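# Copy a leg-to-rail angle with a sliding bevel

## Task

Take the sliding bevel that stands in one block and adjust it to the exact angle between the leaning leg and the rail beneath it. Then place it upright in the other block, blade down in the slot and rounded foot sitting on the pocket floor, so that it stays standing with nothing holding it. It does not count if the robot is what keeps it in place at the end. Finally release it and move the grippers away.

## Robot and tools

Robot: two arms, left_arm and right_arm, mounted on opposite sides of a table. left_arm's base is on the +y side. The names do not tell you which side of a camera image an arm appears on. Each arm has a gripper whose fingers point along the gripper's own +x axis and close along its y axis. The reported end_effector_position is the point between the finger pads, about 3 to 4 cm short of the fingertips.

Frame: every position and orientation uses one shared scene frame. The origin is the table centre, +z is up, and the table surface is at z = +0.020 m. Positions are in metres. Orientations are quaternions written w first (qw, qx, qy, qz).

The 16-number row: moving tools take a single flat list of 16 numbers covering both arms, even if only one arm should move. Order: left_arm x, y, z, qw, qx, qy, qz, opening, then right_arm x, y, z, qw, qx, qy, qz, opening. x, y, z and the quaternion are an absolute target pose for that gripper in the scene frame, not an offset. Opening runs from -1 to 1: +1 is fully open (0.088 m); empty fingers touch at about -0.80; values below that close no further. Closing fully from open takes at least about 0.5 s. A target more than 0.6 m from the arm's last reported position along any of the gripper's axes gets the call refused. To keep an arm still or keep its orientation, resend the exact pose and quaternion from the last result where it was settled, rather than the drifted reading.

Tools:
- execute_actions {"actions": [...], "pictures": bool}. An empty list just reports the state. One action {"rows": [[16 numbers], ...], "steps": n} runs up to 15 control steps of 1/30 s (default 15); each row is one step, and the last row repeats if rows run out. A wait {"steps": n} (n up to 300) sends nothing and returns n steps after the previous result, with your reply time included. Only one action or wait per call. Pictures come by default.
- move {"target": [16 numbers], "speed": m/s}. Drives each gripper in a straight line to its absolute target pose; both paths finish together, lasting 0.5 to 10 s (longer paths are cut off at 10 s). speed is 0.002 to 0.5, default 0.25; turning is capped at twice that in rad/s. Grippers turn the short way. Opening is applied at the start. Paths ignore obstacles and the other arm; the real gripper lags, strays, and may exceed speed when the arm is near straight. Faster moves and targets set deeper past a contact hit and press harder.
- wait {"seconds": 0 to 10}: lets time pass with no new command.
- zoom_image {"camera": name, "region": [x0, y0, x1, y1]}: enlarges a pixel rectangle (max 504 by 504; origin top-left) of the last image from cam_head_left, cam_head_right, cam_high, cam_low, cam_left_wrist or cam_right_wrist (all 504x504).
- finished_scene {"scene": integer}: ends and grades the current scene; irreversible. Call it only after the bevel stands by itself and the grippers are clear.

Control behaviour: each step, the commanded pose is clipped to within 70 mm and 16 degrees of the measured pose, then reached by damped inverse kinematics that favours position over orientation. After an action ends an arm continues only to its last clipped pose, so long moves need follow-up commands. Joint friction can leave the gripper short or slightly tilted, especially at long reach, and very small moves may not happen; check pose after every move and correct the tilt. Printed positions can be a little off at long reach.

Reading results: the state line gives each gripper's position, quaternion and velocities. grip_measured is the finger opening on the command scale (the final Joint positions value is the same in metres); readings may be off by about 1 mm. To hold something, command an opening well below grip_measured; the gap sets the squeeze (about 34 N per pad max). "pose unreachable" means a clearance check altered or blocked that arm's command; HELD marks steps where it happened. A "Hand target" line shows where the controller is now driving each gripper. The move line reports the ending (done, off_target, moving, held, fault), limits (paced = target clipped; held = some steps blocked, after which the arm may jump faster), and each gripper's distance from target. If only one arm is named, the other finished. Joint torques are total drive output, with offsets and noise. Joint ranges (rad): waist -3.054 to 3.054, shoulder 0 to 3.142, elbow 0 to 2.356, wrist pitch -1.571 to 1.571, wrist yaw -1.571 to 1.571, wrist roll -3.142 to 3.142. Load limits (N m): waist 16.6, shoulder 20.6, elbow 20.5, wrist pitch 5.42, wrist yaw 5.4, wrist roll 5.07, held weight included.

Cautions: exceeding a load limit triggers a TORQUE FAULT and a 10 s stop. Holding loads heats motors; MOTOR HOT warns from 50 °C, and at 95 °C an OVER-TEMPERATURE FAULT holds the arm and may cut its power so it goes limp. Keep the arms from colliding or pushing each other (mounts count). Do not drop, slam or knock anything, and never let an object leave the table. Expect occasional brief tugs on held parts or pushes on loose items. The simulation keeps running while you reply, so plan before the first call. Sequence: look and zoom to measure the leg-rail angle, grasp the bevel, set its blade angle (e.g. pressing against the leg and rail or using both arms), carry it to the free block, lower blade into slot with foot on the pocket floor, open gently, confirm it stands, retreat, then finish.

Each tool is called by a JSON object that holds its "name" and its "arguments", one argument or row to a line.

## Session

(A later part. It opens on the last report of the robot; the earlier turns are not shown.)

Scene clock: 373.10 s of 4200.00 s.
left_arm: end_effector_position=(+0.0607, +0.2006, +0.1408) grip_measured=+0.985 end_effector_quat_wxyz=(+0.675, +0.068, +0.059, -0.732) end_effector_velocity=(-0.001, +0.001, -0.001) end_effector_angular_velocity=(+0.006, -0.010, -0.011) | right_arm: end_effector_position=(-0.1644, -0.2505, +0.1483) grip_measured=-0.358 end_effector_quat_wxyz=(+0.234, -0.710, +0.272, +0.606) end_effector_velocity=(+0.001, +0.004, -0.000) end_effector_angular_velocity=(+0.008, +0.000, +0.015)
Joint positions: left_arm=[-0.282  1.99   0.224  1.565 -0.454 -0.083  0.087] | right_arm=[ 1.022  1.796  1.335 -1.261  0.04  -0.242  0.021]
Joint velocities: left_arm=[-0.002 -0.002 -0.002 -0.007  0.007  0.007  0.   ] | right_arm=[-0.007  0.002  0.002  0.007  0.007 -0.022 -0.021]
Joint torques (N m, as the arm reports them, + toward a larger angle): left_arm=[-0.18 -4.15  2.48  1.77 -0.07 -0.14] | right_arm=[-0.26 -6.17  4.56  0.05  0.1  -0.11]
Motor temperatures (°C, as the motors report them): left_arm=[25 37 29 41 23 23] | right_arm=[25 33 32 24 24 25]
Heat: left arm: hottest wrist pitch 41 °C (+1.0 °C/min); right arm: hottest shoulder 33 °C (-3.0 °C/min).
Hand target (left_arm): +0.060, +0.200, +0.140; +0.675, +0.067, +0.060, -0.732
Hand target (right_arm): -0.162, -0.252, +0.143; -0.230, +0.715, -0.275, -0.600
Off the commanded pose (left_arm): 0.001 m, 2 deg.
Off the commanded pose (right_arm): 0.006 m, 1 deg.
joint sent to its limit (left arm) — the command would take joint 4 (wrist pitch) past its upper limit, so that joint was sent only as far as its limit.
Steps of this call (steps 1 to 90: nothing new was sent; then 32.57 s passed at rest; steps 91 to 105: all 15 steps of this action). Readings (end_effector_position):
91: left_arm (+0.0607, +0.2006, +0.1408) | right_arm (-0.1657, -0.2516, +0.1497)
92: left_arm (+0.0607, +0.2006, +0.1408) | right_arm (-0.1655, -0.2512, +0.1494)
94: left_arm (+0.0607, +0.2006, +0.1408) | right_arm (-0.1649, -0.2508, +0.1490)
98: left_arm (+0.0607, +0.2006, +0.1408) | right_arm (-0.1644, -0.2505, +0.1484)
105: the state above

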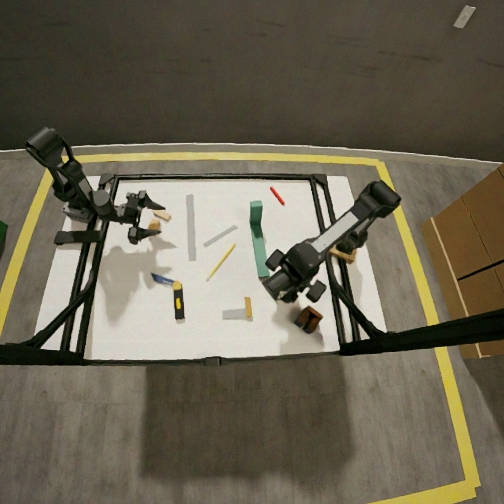

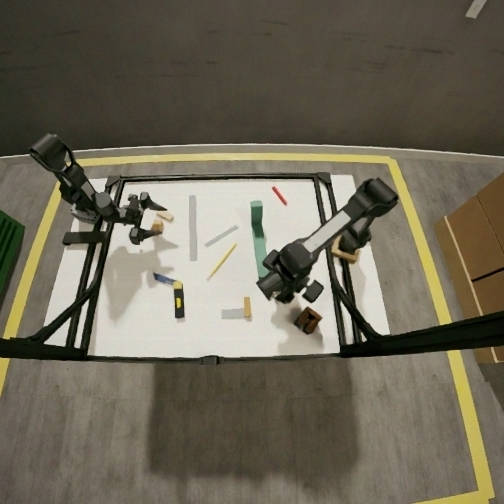

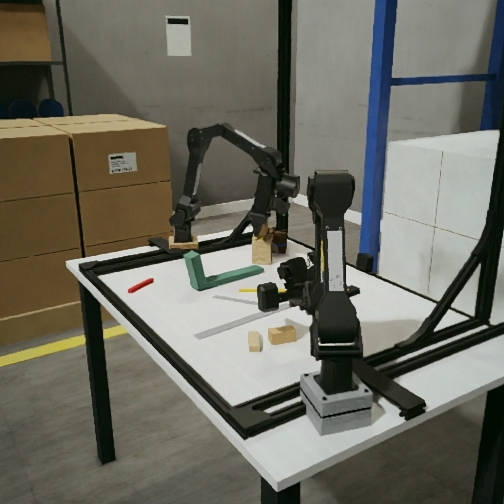

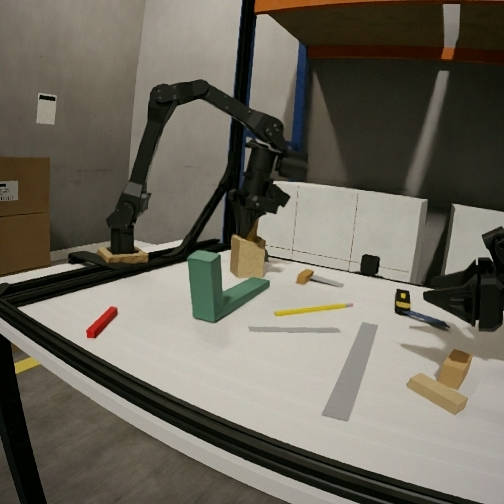

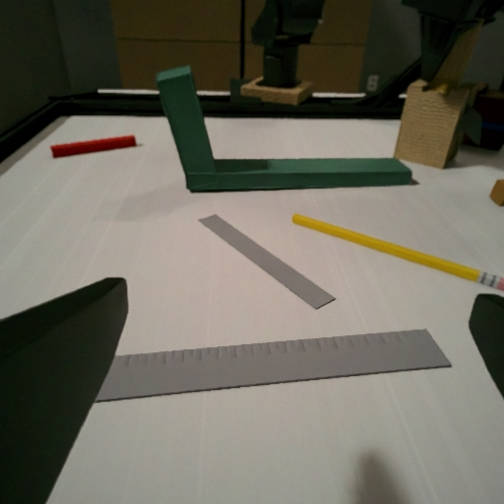

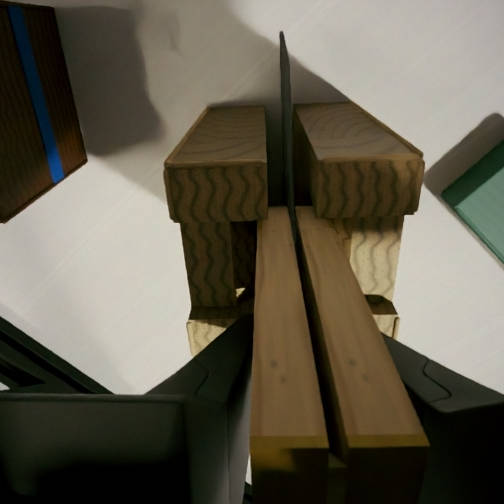

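{"name": "move", "arguments": {
  "target": [0.06,0.2,0.14,0.674,0.0515,0.0471,-0.7355,1,-0.162,-0.2515,0.143,0.2304,-0.7151,0.2745,0.6001,-0.6],
  "speed": 0.03
}}

{"name": "zoom_image", "arguments": {
  "camera": "cam_left_wrist",
  "region": [380, 0, 504, 180]
}}

{"name": "zoom_image", "arguments": {
  "camera": "cam_low",
  "region": [200, 160, 310, 290]
}}

Scene clock: 381.60 s of 4200.00 s.
left_arm: end_effector_position=(+0.0607, +0.2005, +0.1408) grip_measured=+0.985 end_effector_quat_wxyz=(+0.675, +0.068, +0.059, -0.732) end_effector_velocity=(+0.001, +0.001, -0.004) end_effector_angular_velocity=(+0.019, -0.005, +0.006) | right_arm: end_effector_position=(-0.1644, -0.2505, +0.1480) grip_measured=-0.416 end_effector_quat_wxyz=(+0.234, -0.710, +0.272, +0.606) end_effector_velocity=(+0.002, -0.007, -0.000) end_effector_angular_velocity=(-0.027, -0.008, +0.009)
Joint positions: left_arm=[-0.282  1.991  0.225  1.565 -0.454 -0.083  0.087] | right_arm=[ 1.022  1.797  1.335 -1.26   0.04  -0.243  0.019]
Joint velocities: left_arm=[-0.002 -0.002 -0.002 -0.022 -0.007 -0.007 -0.   ] | right_arm=[ 0.002 -0.002 -0.007 -0.022 -0.007 -0.007 -0.   ]
Joint torques (N m, as the arm reports them, + toward a larger angle): left_arm=[-0.15 -4.19  2.47  1.77 -0.07 -0.13] | right_arm=[-0.26 -6.23  4.6   0.03  0.11 -0.08]
Motor temperatures (°C, as the motors report them): left_arm=[25 36 29 41 23 23] | right_arm=[25 33 32 24 24 25]
Heat: left arm: hottest wrist pitch 41 °C (+1.0 °C/min); right arm: hottest shoulder 33 °C (-3.0 °C/min).
Hand target (left_arm): +0.060, +0.200, +0.140; +0.675, +0.066, +0.060, -0.732
Hand target (right_arm): -0.162, -0.252, +0.143; -0.230, +0.715, -0.274, -0.600
Off the commanded pose (left_arm): 0.001 m, 2 deg.
Off the commanded pose (right_arm): 0.006 m, 1 deg.
joint sent to its limit (left arm) — the command would take joint 4 (wrist pitch) past its upper limit, so that joint was sent only as far as its limit.
After step 90, 4.57 s passed at rest.
move: done

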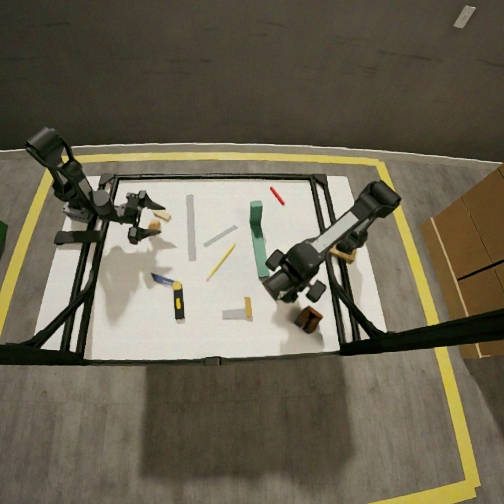

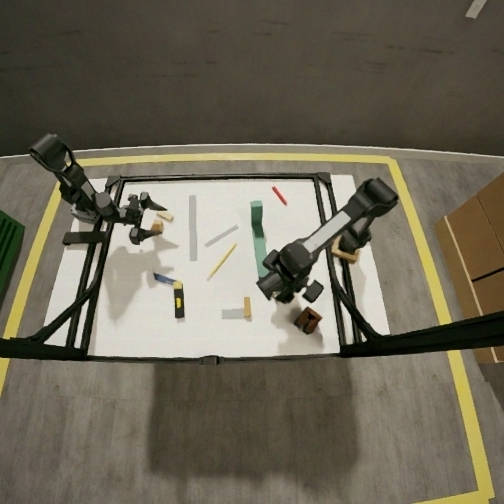

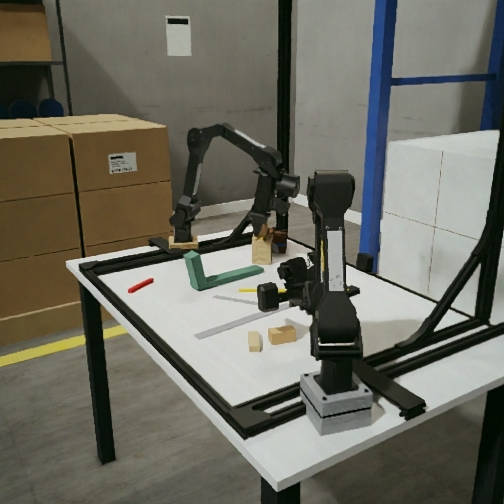

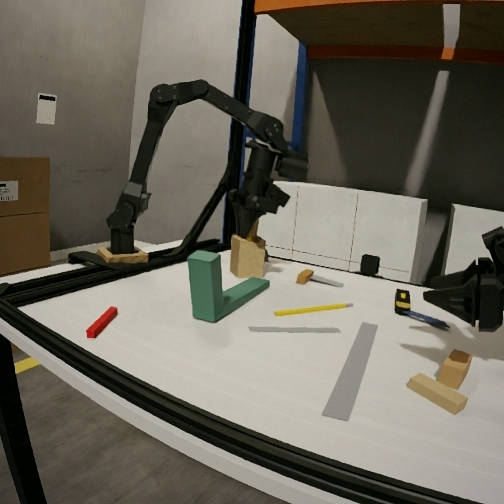

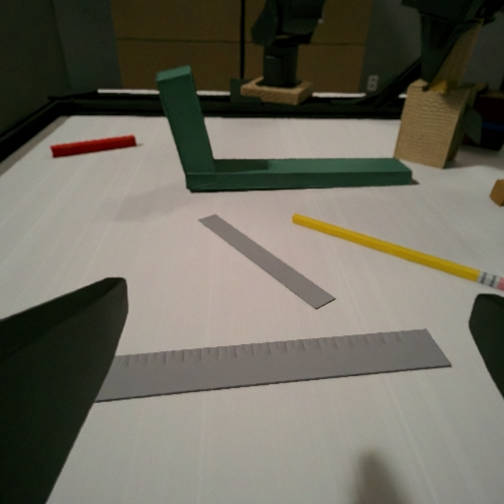

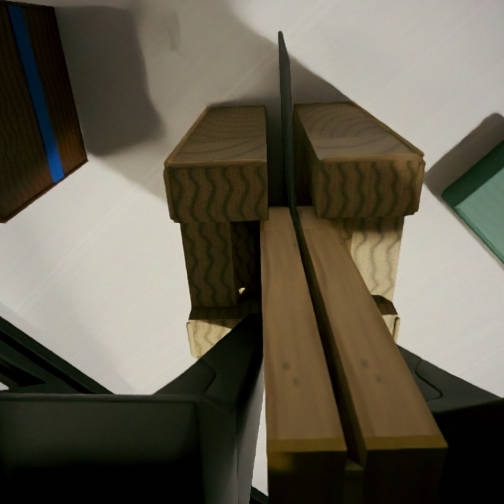

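Region (380, 0, 504, 180) of cam_left_wrist's 504x504 image, scaled by 2.800, with more detail than that image has; it fills the left 347 columns of this view, and the rest is white.

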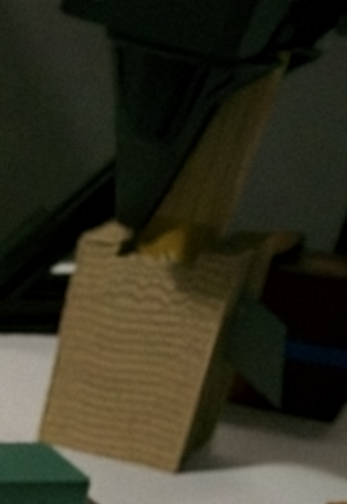

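Region (200, 160, 310, 290) of cam_low's 504x504 image, scaled by 3.877, with more detail than that image has; it fills the left 426 columns of this view, and the rest is white.

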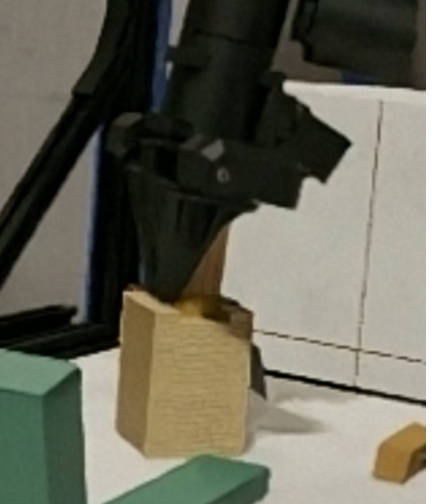

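{"name": "move", "arguments": {
  "target": [0.06,0.2,0.14,0.674,0.0515,0.0471,-0.7355,1,-0.162,-0.2515,0.146,0.2304,-0.7151,0.2745,0.6001,0.2],
  "speed": 0.03
}}

{"name": "move", "arguments": {
  "target": [0.06,0.2,0.14,0.674,0.0515,0.0471,-0.7355,1,-0.179,-0.2365,0.146,0.2304,-0.7151,0.2745,0.6001,0.2],
  "speed": 0.03
}}

{"name": "zoom_image", "arguments": {
  "camera": "cam_left_wrist",
  "region": [380, 0, 504, 180]
}}

Scene clock: 408.20 s of 4200.00 s.
left_arm: end_effector_position=(+0.0606, +0.2004, +0.1405) grip_measured=+0.985 end_effector_quat_wxyz=(+0.675, +0.068, +0.059, -0.732) end_effector_velocity=(-0.002, +0.001, +0.002) end_effector_angular_velocity=(-0.003, +0.041, -0.003) | right_arm: end_effector_position=(-0.1633, -0.2522, +0.1473) grip_measured=+0.200 end_effector_quat_wxyz=(+0.230, -0.713, +0.273, +0.603) end_effector_velocity=(+0.000, -0.004, -0.001) end_effector_angular_velocity=(-0.015, +0.000, +0.008)
Joint positions: left_arm=[-0.282  1.993  0.225  1.566 -0.454 -0.084  0.087] | right_arm=[ 1.022  1.799  1.333 -1.267  0.04  -0.246  0.049]
Joint velocities: left_arm=[-0.002 -0.002 -0.002  0.007  0.007 -0.037 -0.   ] | right_arm=[ 0.002 -0.002 -0.007 -0.007 -0.007 -0.007  0.   ]
Joint torques (N m, as the arm reports them, + toward a larger angle): left_arm=[-0.12 -4.43  2.3   1.73 -0.07 -0.08] | right_arm=[-0.27 -6.8   6.01 -0.27  0.11  0.  ]
Motor temperatures (°C, as the motors report them): left_arm=[25 36 29 41 23 23] | right_arm=[25 34 31 24 24 25]
Heat: left arm: hottest wrist pitch 41 °C (+0.0 °C/min); right arm: hottest shoulder 34 °C (+0.0 °C/min).
Hand target (left_arm): +0.060, +0.200, +0.140; +0.675, +0.066, +0.060, -0.732
Hand target (right_arm): -0.162, -0.252, +0.146; -0.230, +0.715, -0.275, -0.600
Off the commanded pose (left_arm): 0.001 m, 2 deg.
Off the commanded pose (right_arm): 0.002 m, 0 deg.
joint sent to its limit (left arm) — the command would take joint 4 (wrist pitch) past its upper limit, so that joint was sent only as far as its limit.
move: done

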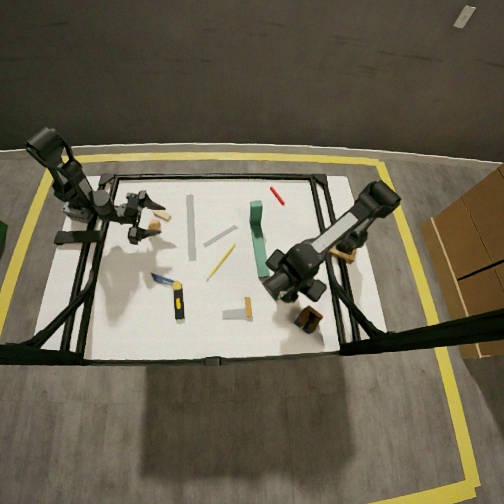

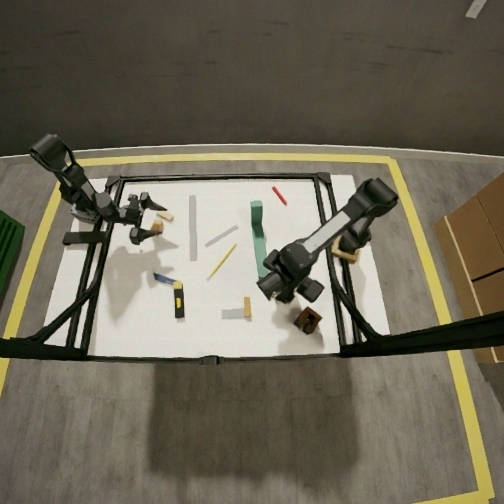

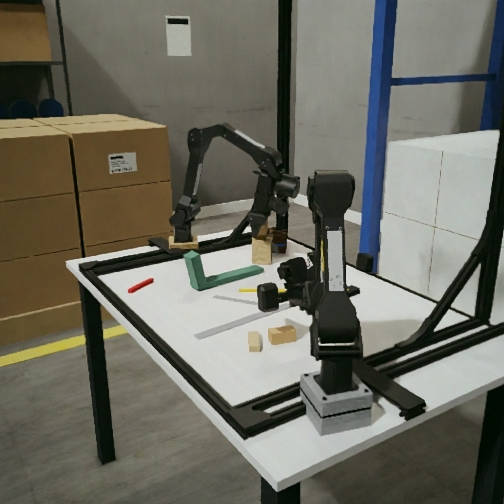

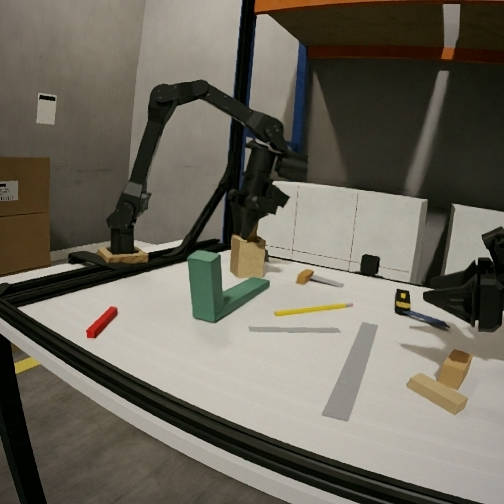

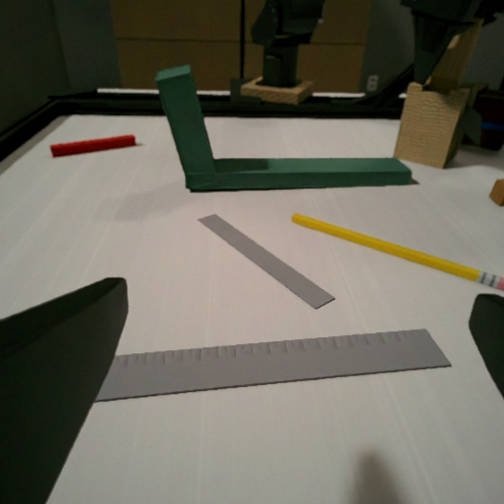

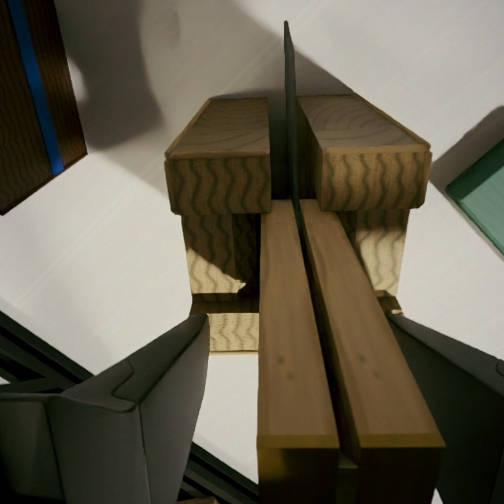

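Scene clock: 409.23 s of 4200.00 s.
left_arm: end_effector_position=(+0.0606, +0.2004, +0.1405) grip_measured=+0.985 end_effector_quat_wxyz=(+0.675, +0.068, +0.059, -0.732) end_effector_velocity=(+0.005, +0.000, -0.001) end_effector_angular_velocity=(+0.005, -0.000, +0.025) | right_arm: end_effector_position=(-0.1767, -0.2378, +0.1471) grip_measured=+0.200 end_effector_quat_wxyz=(+0.231, -0.714, +0.274, +0.602) end_effector_velocity=(+0.001, -0.003, +0.002) end_effector_angular_velocity=(-0.019, -0.003, +0.004)
Joint positions: left_arm=[-0.282  1.993  0.225  1.566 -0.454 -0.084  0.087] | right_arm=[ 1.032  1.873  1.428 -1.29   0.04  -0.233  0.049]
Joint velocities: left_arm=[ 0.002 -0.002 -0.002 -0.007 -0.022 -0.007 -0.   ] | right_arm=[-0.002  0.002  0.007 -0.022 -0.007 -0.007 -0.   ]
Joint torques (N m, as the arm reports them, + toward a larger angle): left_arm=[-0.15 -4.43  2.35  1.73 -0.07 -0.08] | right_arm=[ 0.32 -6.76  7.12 -0.31 -0.02  0.13]
Motor temperatures (°C, as the motors report them): left_arm=[25 36 29 41 23 23] | right_arm=[25 34 32 24 24 25]
Heat: left arm: hottest wrist pitch 41 °C (+0.0 °C/min); right arm: hottest shoulder 34 °C (+0.0 °C/min).
Hand target (left_arm): +0.060, +0.200, +0.140; +0.675, +0.066, +0.060, -0.732
Hand target (right_arm): -0.179, -0.237, +0.146; -0.230, +0.715, -0.275, -0.600
Off the commanded pose (left_arm): 0.001 m, 2 deg.
Off the commanded pose (right_arm): 0.003 m, 0 deg.
joint sent to its limit (left arm) — the command would take joint 4 (wrist pitch) past its upper limit, so that joint was sent only as far as its limit.
move: done

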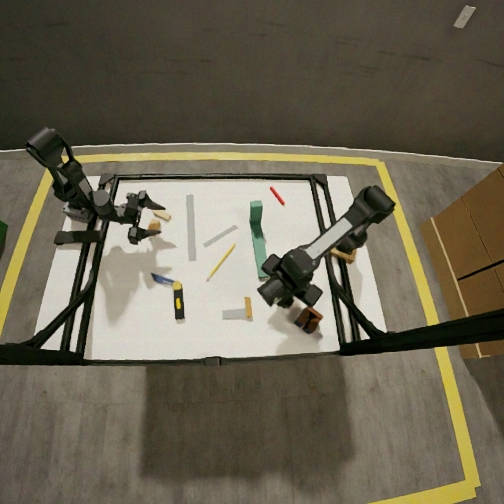

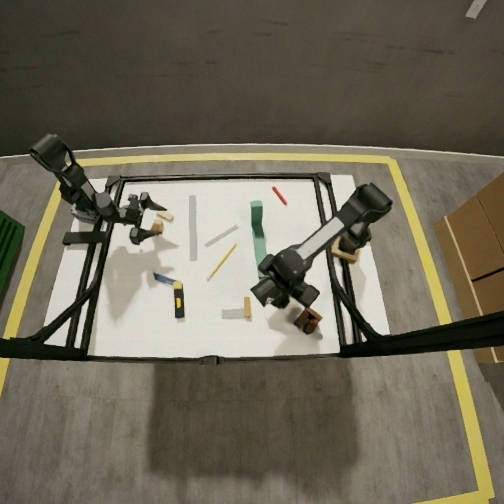

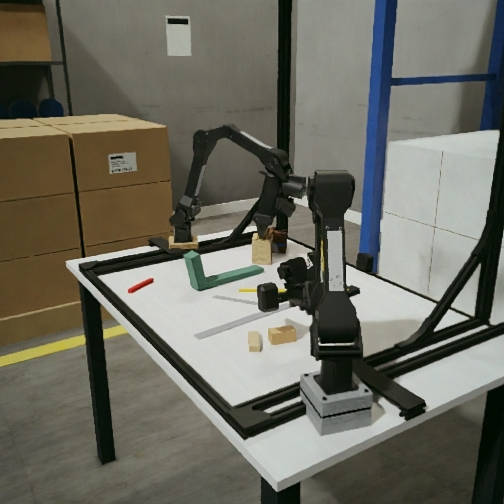

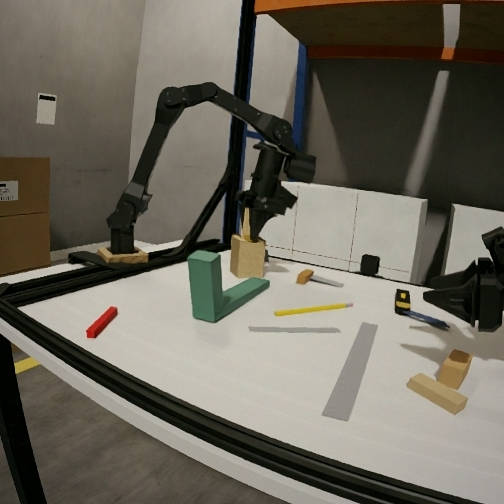

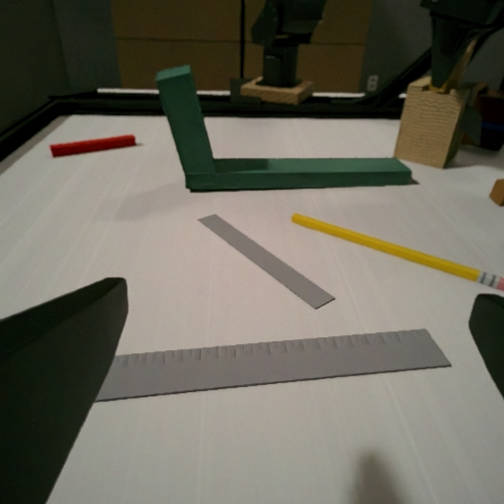

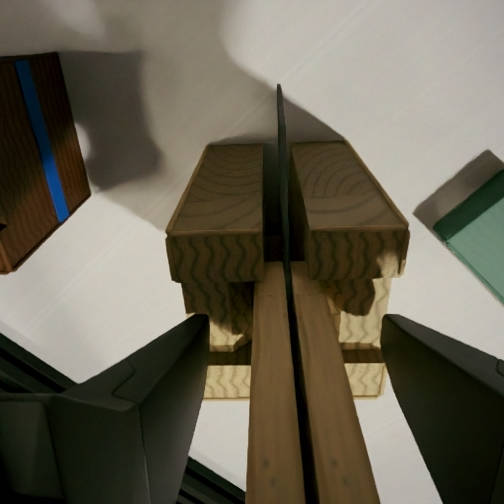

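Region (380, 0, 504, 180) of cam_left_wrist's 504x504 image, scaled by 2.800, with more detail than that image has; it fills the left 347 columns of this view, and the rest is white.

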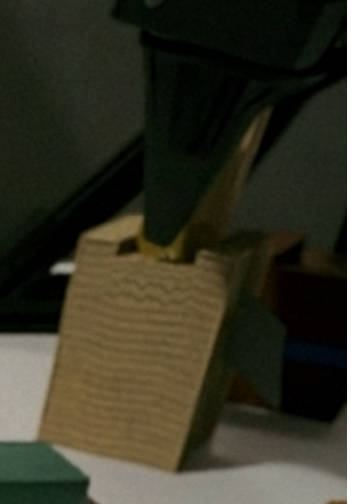

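{"name": "move", "arguments": {
  "target": [0.06,0.2,0.14,0.674,0.0515,0.0471,-0.7355,1,-0.1855,-0.2305,0.146,0.2304,-0.7151,0.2745,0.6001,0.0],
  "speed": 0.02
}}

{"name": "move", "arguments": {
  "target": [0.06,0.2,0.14,0.674,0.0515,0.0471,-0.7355,1,-0.1855,-0.2305,0.146,0.2304,-0.7151,0.2745,0.6001,-0.3],
  "speed": 0.02
}}

{"name": "move", "arguments": {
  "target": [0.06,0.2,0.14,0.674,0.0515,0.0471,-0.7355,1,-0.1855,-0.2305,0.146,0.2304,-0.7151,0.2745,0.6001,-0.62],
  "speed": 0.02
}}

{"name": "zoom_image", "arguments": {
  "camera": "cam_left_wrist",
  "region": [380, 0, 504, 180]
}}

Scene clock: 429.53 s of 4200.00 s.
left_arm: end_effector_position=(+0.0605, +0.2003, +0.1406) grip_measured=+0.985 end_effector_quat_wxyz=(+0.675, +0.068, +0.059, -0.732) end_effector_velocity=(+0.003, +0.001, -0.004) end_effector_angular_velocity=(+0.016, -0.022, +0.018) | right_arm: end_effector_position=(-0.1832, -0.2316, +0.1475) grip_measured=+0.000 end_effector_quat_wxyz=(+0.231, -0.714, +0.273, +0.602) end_effector_velocity=(+0.003, -0.001, -0.001) end_effector_angular_velocity=(-0.007, -0.012, +0.006)
Joint positions: left_arm=[-0.282  1.993  0.226  1.566 -0.454 -0.084  0.087] | right_arm=[ 1.038  1.906  1.472 -1.302  0.04  -0.228  0.039]
Joint velocities: left_arm=[-0.002 -0.002 -0.002 -0.022 -0.022  0.007 -0.   ] | right_arm=[-0.002  0.002 -0.002 -0.007  0.007 -0.007 -0.   ]
Joint torques (N m, as the arm reports them, + toward a larger angle): left_arm=[-0.15 -4.44  2.33  1.73 -0.07 -0.08] | right_arm=[ 0.31 -6.85  7.19 -0.29 -0.05  0.11]
Motor temperatures (°C, as the motors report them): left_arm=[25 36 29 41 23 23] | right_arm=[25 34 33 24 24 25]
Heat: left arm: hottest wrist pitch 41 °C (+0.0 °C/min); right arm: hottest shoulder 34 °C (+1.0 °C/min).
Hand target (left_arm): +0.060, +0.200, +0.140; +0.675, +0.066, +0.060, -0.732
Hand target (right_arm): -0.186, -0.231, +0.146; -0.230, +0.715, -0.274, -0.600
Off the commanded pose (left_arm): 0.001 m, 2 deg.
Off the commanded pose (right_arm): 0.003 m, 0 deg.
joint sent to its limit (left arm) — the command would take joint 4 (wrist pitch) past its upper limit, so that joint was sent only as far as its limit.
After step 90, 16.03 s passed at rest.
move: done

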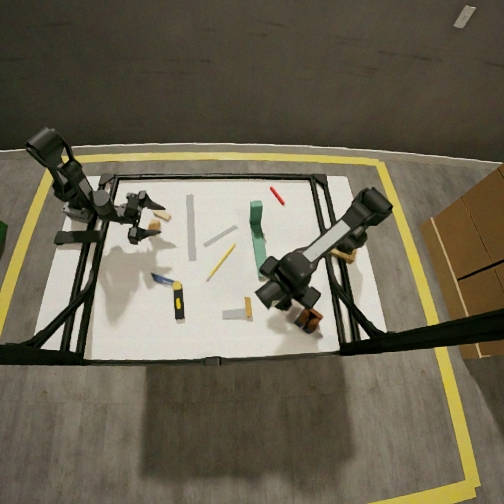

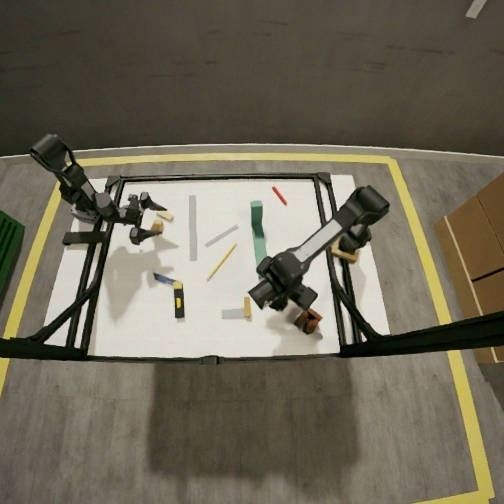

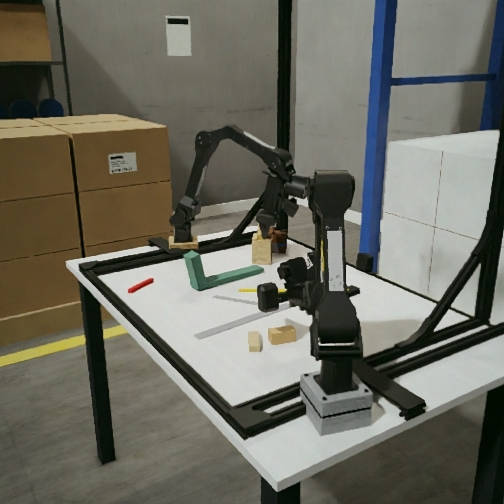

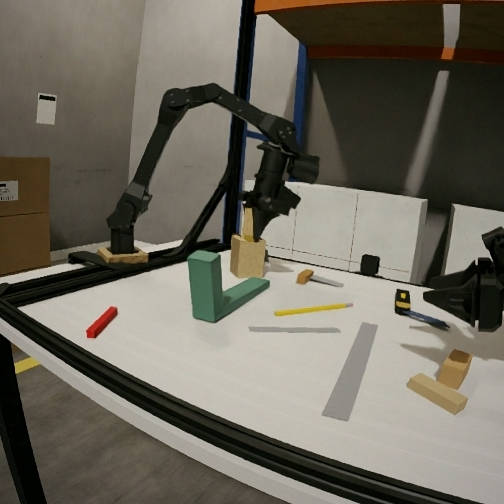

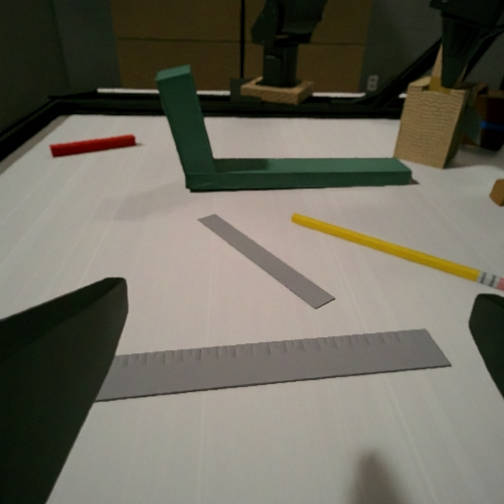

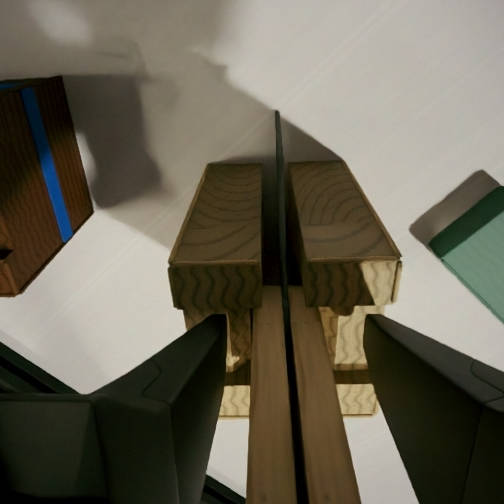

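Scene clock: 430.80 s of 4200.00 s.
left_arm: end_effector_position=(+0.0605, +0.2003, +0.1406) grip_measured=+0.985 end_effector_quat_wxyz=(+0.675, +0.068, +0.059, -0.732) end_effector_velocity=(+0.003, +0.001, -0.004) end_effector_angular_velocity=(+0.019, -0.005, +0.011) | right_arm: end_effector_position=(-0.1832, -0.2316, +0.1474) grip_measured=-0.300 end_effector_quat_wxyz=(+0.231, -0.714, +0.273, +0.601) end_effector_velocity=(-0.002, -0.004, +0.000) end_effector_angular_velocity=(-0.019, +0.014, +0.006)
Joint positions: left_arm=[-0.282  1.993  0.226  1.566 -0.454 -0.084  0.087] | right_arm=[ 1.038  1.906  1.473 -1.303  0.04  -0.228  0.024]
Joint velocities: left_arm=[ 0.002 -0.002 -0.002 -0.022 -0.007 -0.007 -0.   ] | right_arm=[ 0.002 -0.002 -0.002 -0.007 -0.022 -0.007 -0.   ]
Joint torques (N m, as the arm reports them, + toward a larger angle): left_arm=[-0.15 -4.44  2.3   1.72 -0.07 -0.08] | right_arm=[ 0.29 -6.81  7.2  -0.27 -0.05  0.12]
Motor temperatures (°C, as the motors report them): left_arm=[25 36 29 41 23 23] | right_arm=[25 34 33 24 24 25]
Heat: left arm: hottest wrist pitch 41 °C (+0.0 °C/min); right arm: hottest shoulder 34 °C (+1.0 °C/min).
Hand target (left_arm): +0.060, +0.200, +0.140; +0.675, +0.066, +0.060, -0.732
Hand target (right_arm): -0.185, -0.231, +0.146; -0.231, +0.715, -0.275, -0.600
Off the commanded pose (left_arm): 0.001 m, 2 deg.
Off the commanded pose (right_arm): 0.003 m, 0 deg.
joint sent to its limit (left arm) — the command would take joint 4 (wrist pitch) past its upper limit, so that joint was sent only as far as its limit.
move: done

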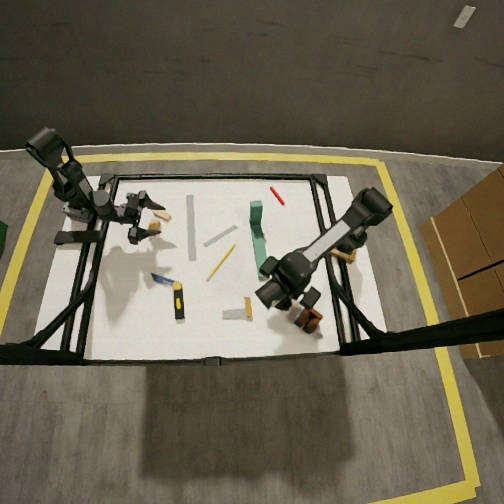

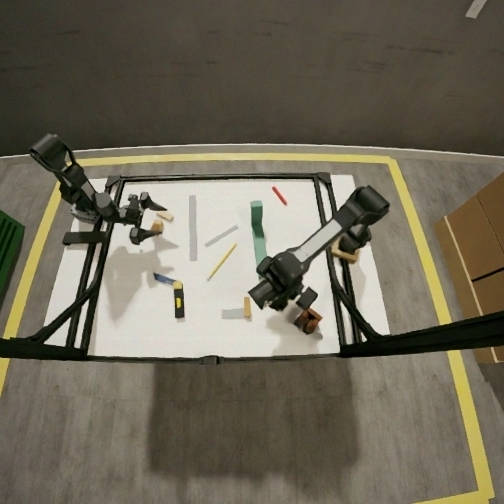

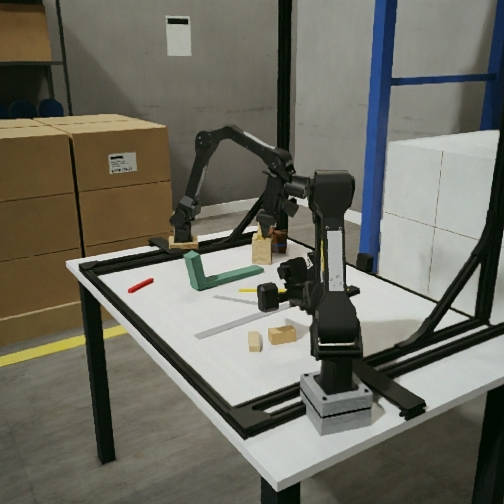

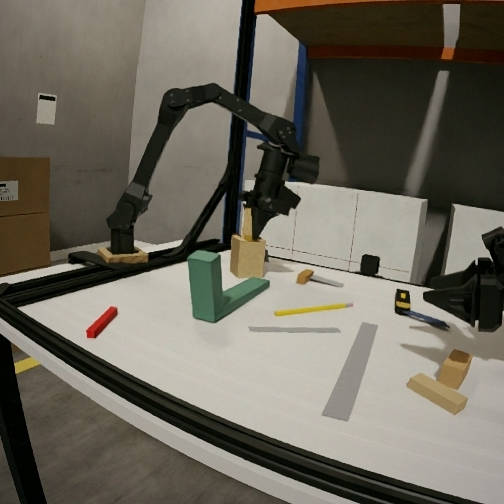

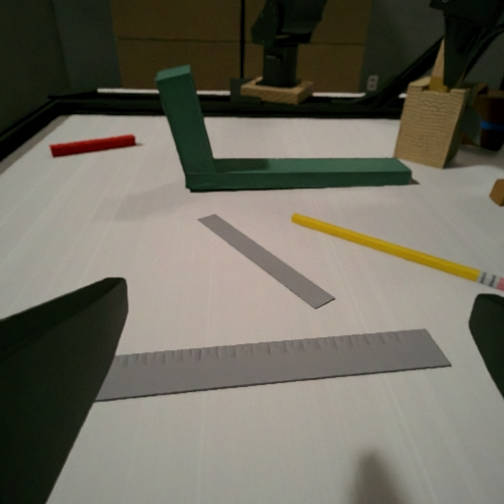

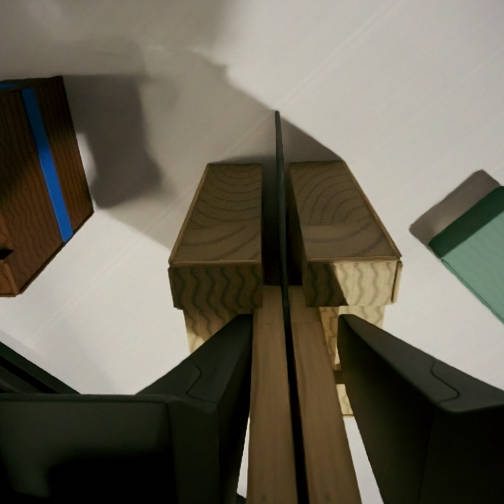

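Scene clock: 432.07 s of 4200.00 s.
left_arm: end_effector_position=(+0.0605, +0.2003, +0.1405) grip_measured=+0.985 end_effector_quat_wxyz=(+0.675, +0.068, +0.059, -0.732) end_effector_velocity=(-0.002, +0.001, +0.000) end_effector_angular_velocity=(+0.002, -0.007, -0.011) | right_arm: end_effector_position=(-0.1846, -0.2327, +0.1476) grip_measured=-0.417 end_effector_quat_wxyz=(+0.228, -0.714, +0.273, +0.603) end_effector_velocity=(+0.002, -0.003, -0.001) end_effector_angular_velocity=(-0.007, -0.012, +0.011)
Joint positions: left_arm=[-0.282  1.993  0.226  1.566 -0.454 -0.084  0.087] | right_arm=[ 1.042  1.906  1.473 -1.304  0.036 -0.229  0.019]
Joint velocities: left_arm=[-0.002 -0.007 -0.002 -0.007  0.007  0.007 -0.   ] | right_arm=[ 0.002 -0.002 -0.007 -0.007  0.007 -0.007 -0.   ]
Joint torques (N m, as the arm reports them, + toward a larger angle): left_arm=[-0.15 -4.43  2.28  1.72 -0.07 -0.08] | right_arm=[-0.07 -6.92  7.15 -0.16  0.12  0.14]
Motor temperatures (°C, as the motors report them): left_arm=[25 36 29 41 23 23] | right_arm=[25 34 33 24 24 25]
Heat: left arm: hottest wrist pitch 41 °C (+0.0 °C/min); right arm: hottest shoulder 34 °C (+1.0 °C/min).
Hand target (left_arm): +0.060, +0.200, +0.140; +0.675, +0.067, +0.060, -0.732
Hand target (right_arm): -0.186, -0.231, +0.146; -0.230, +0.715, -0.274, -0.600
Off the commanded pose (left_arm): 0.001 m, 2 deg.
Off the commanded pose (right_arm): 0.003 m, 0 deg.
joint sent to its limit (left arm) — the command would take joint 4 (wrist pitch) past its upper limit, so that joint was sent only as far as its limit.
move: done

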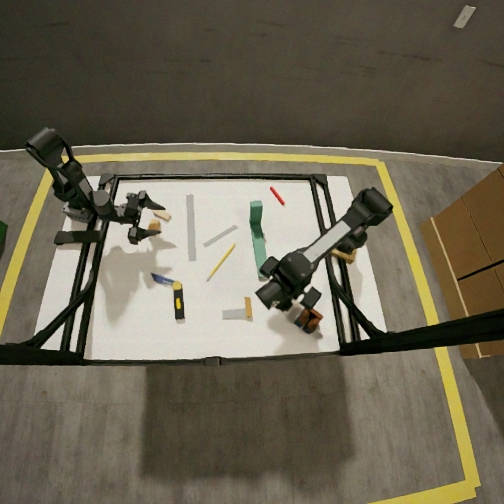

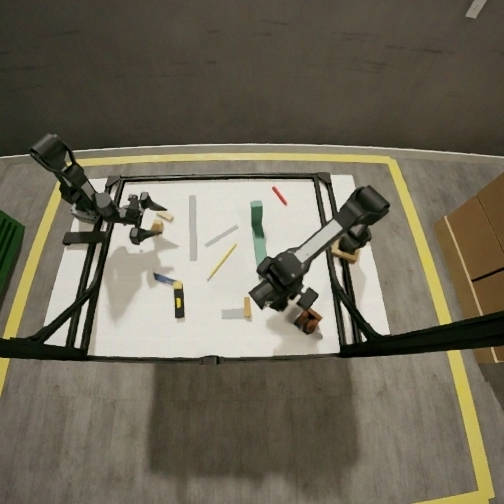

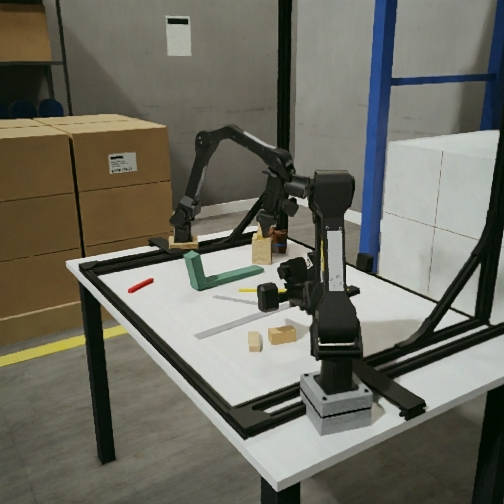

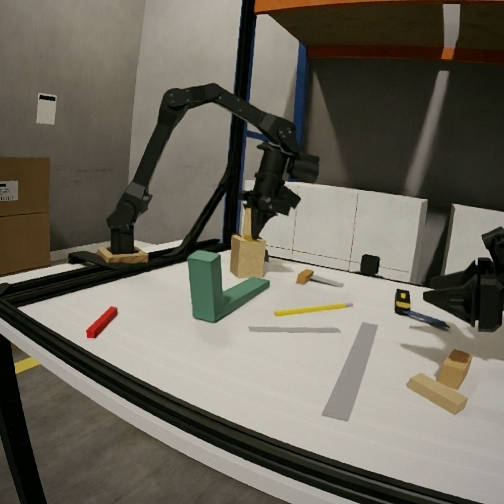

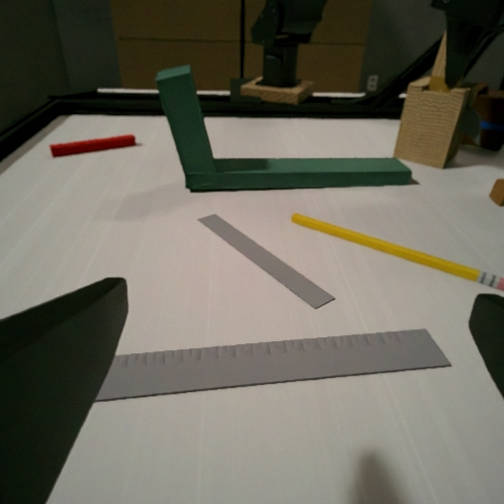

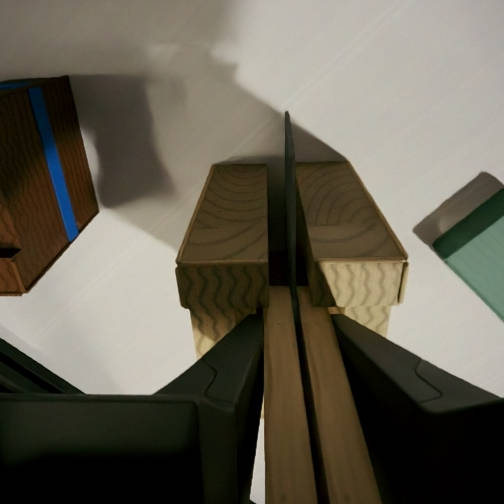

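Region (380, 0, 504, 180) of cam_left_wrist's 504x504 image, scaled by 2.800, with more detail than that image has; it fills the left 347 columns of this view, and the rest is white.

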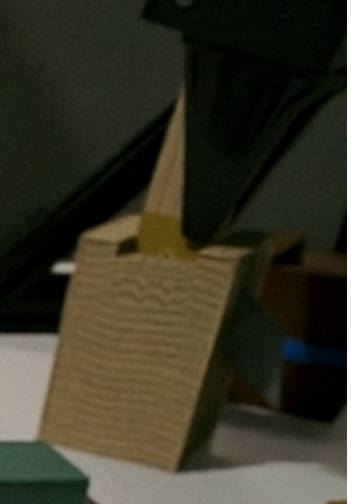

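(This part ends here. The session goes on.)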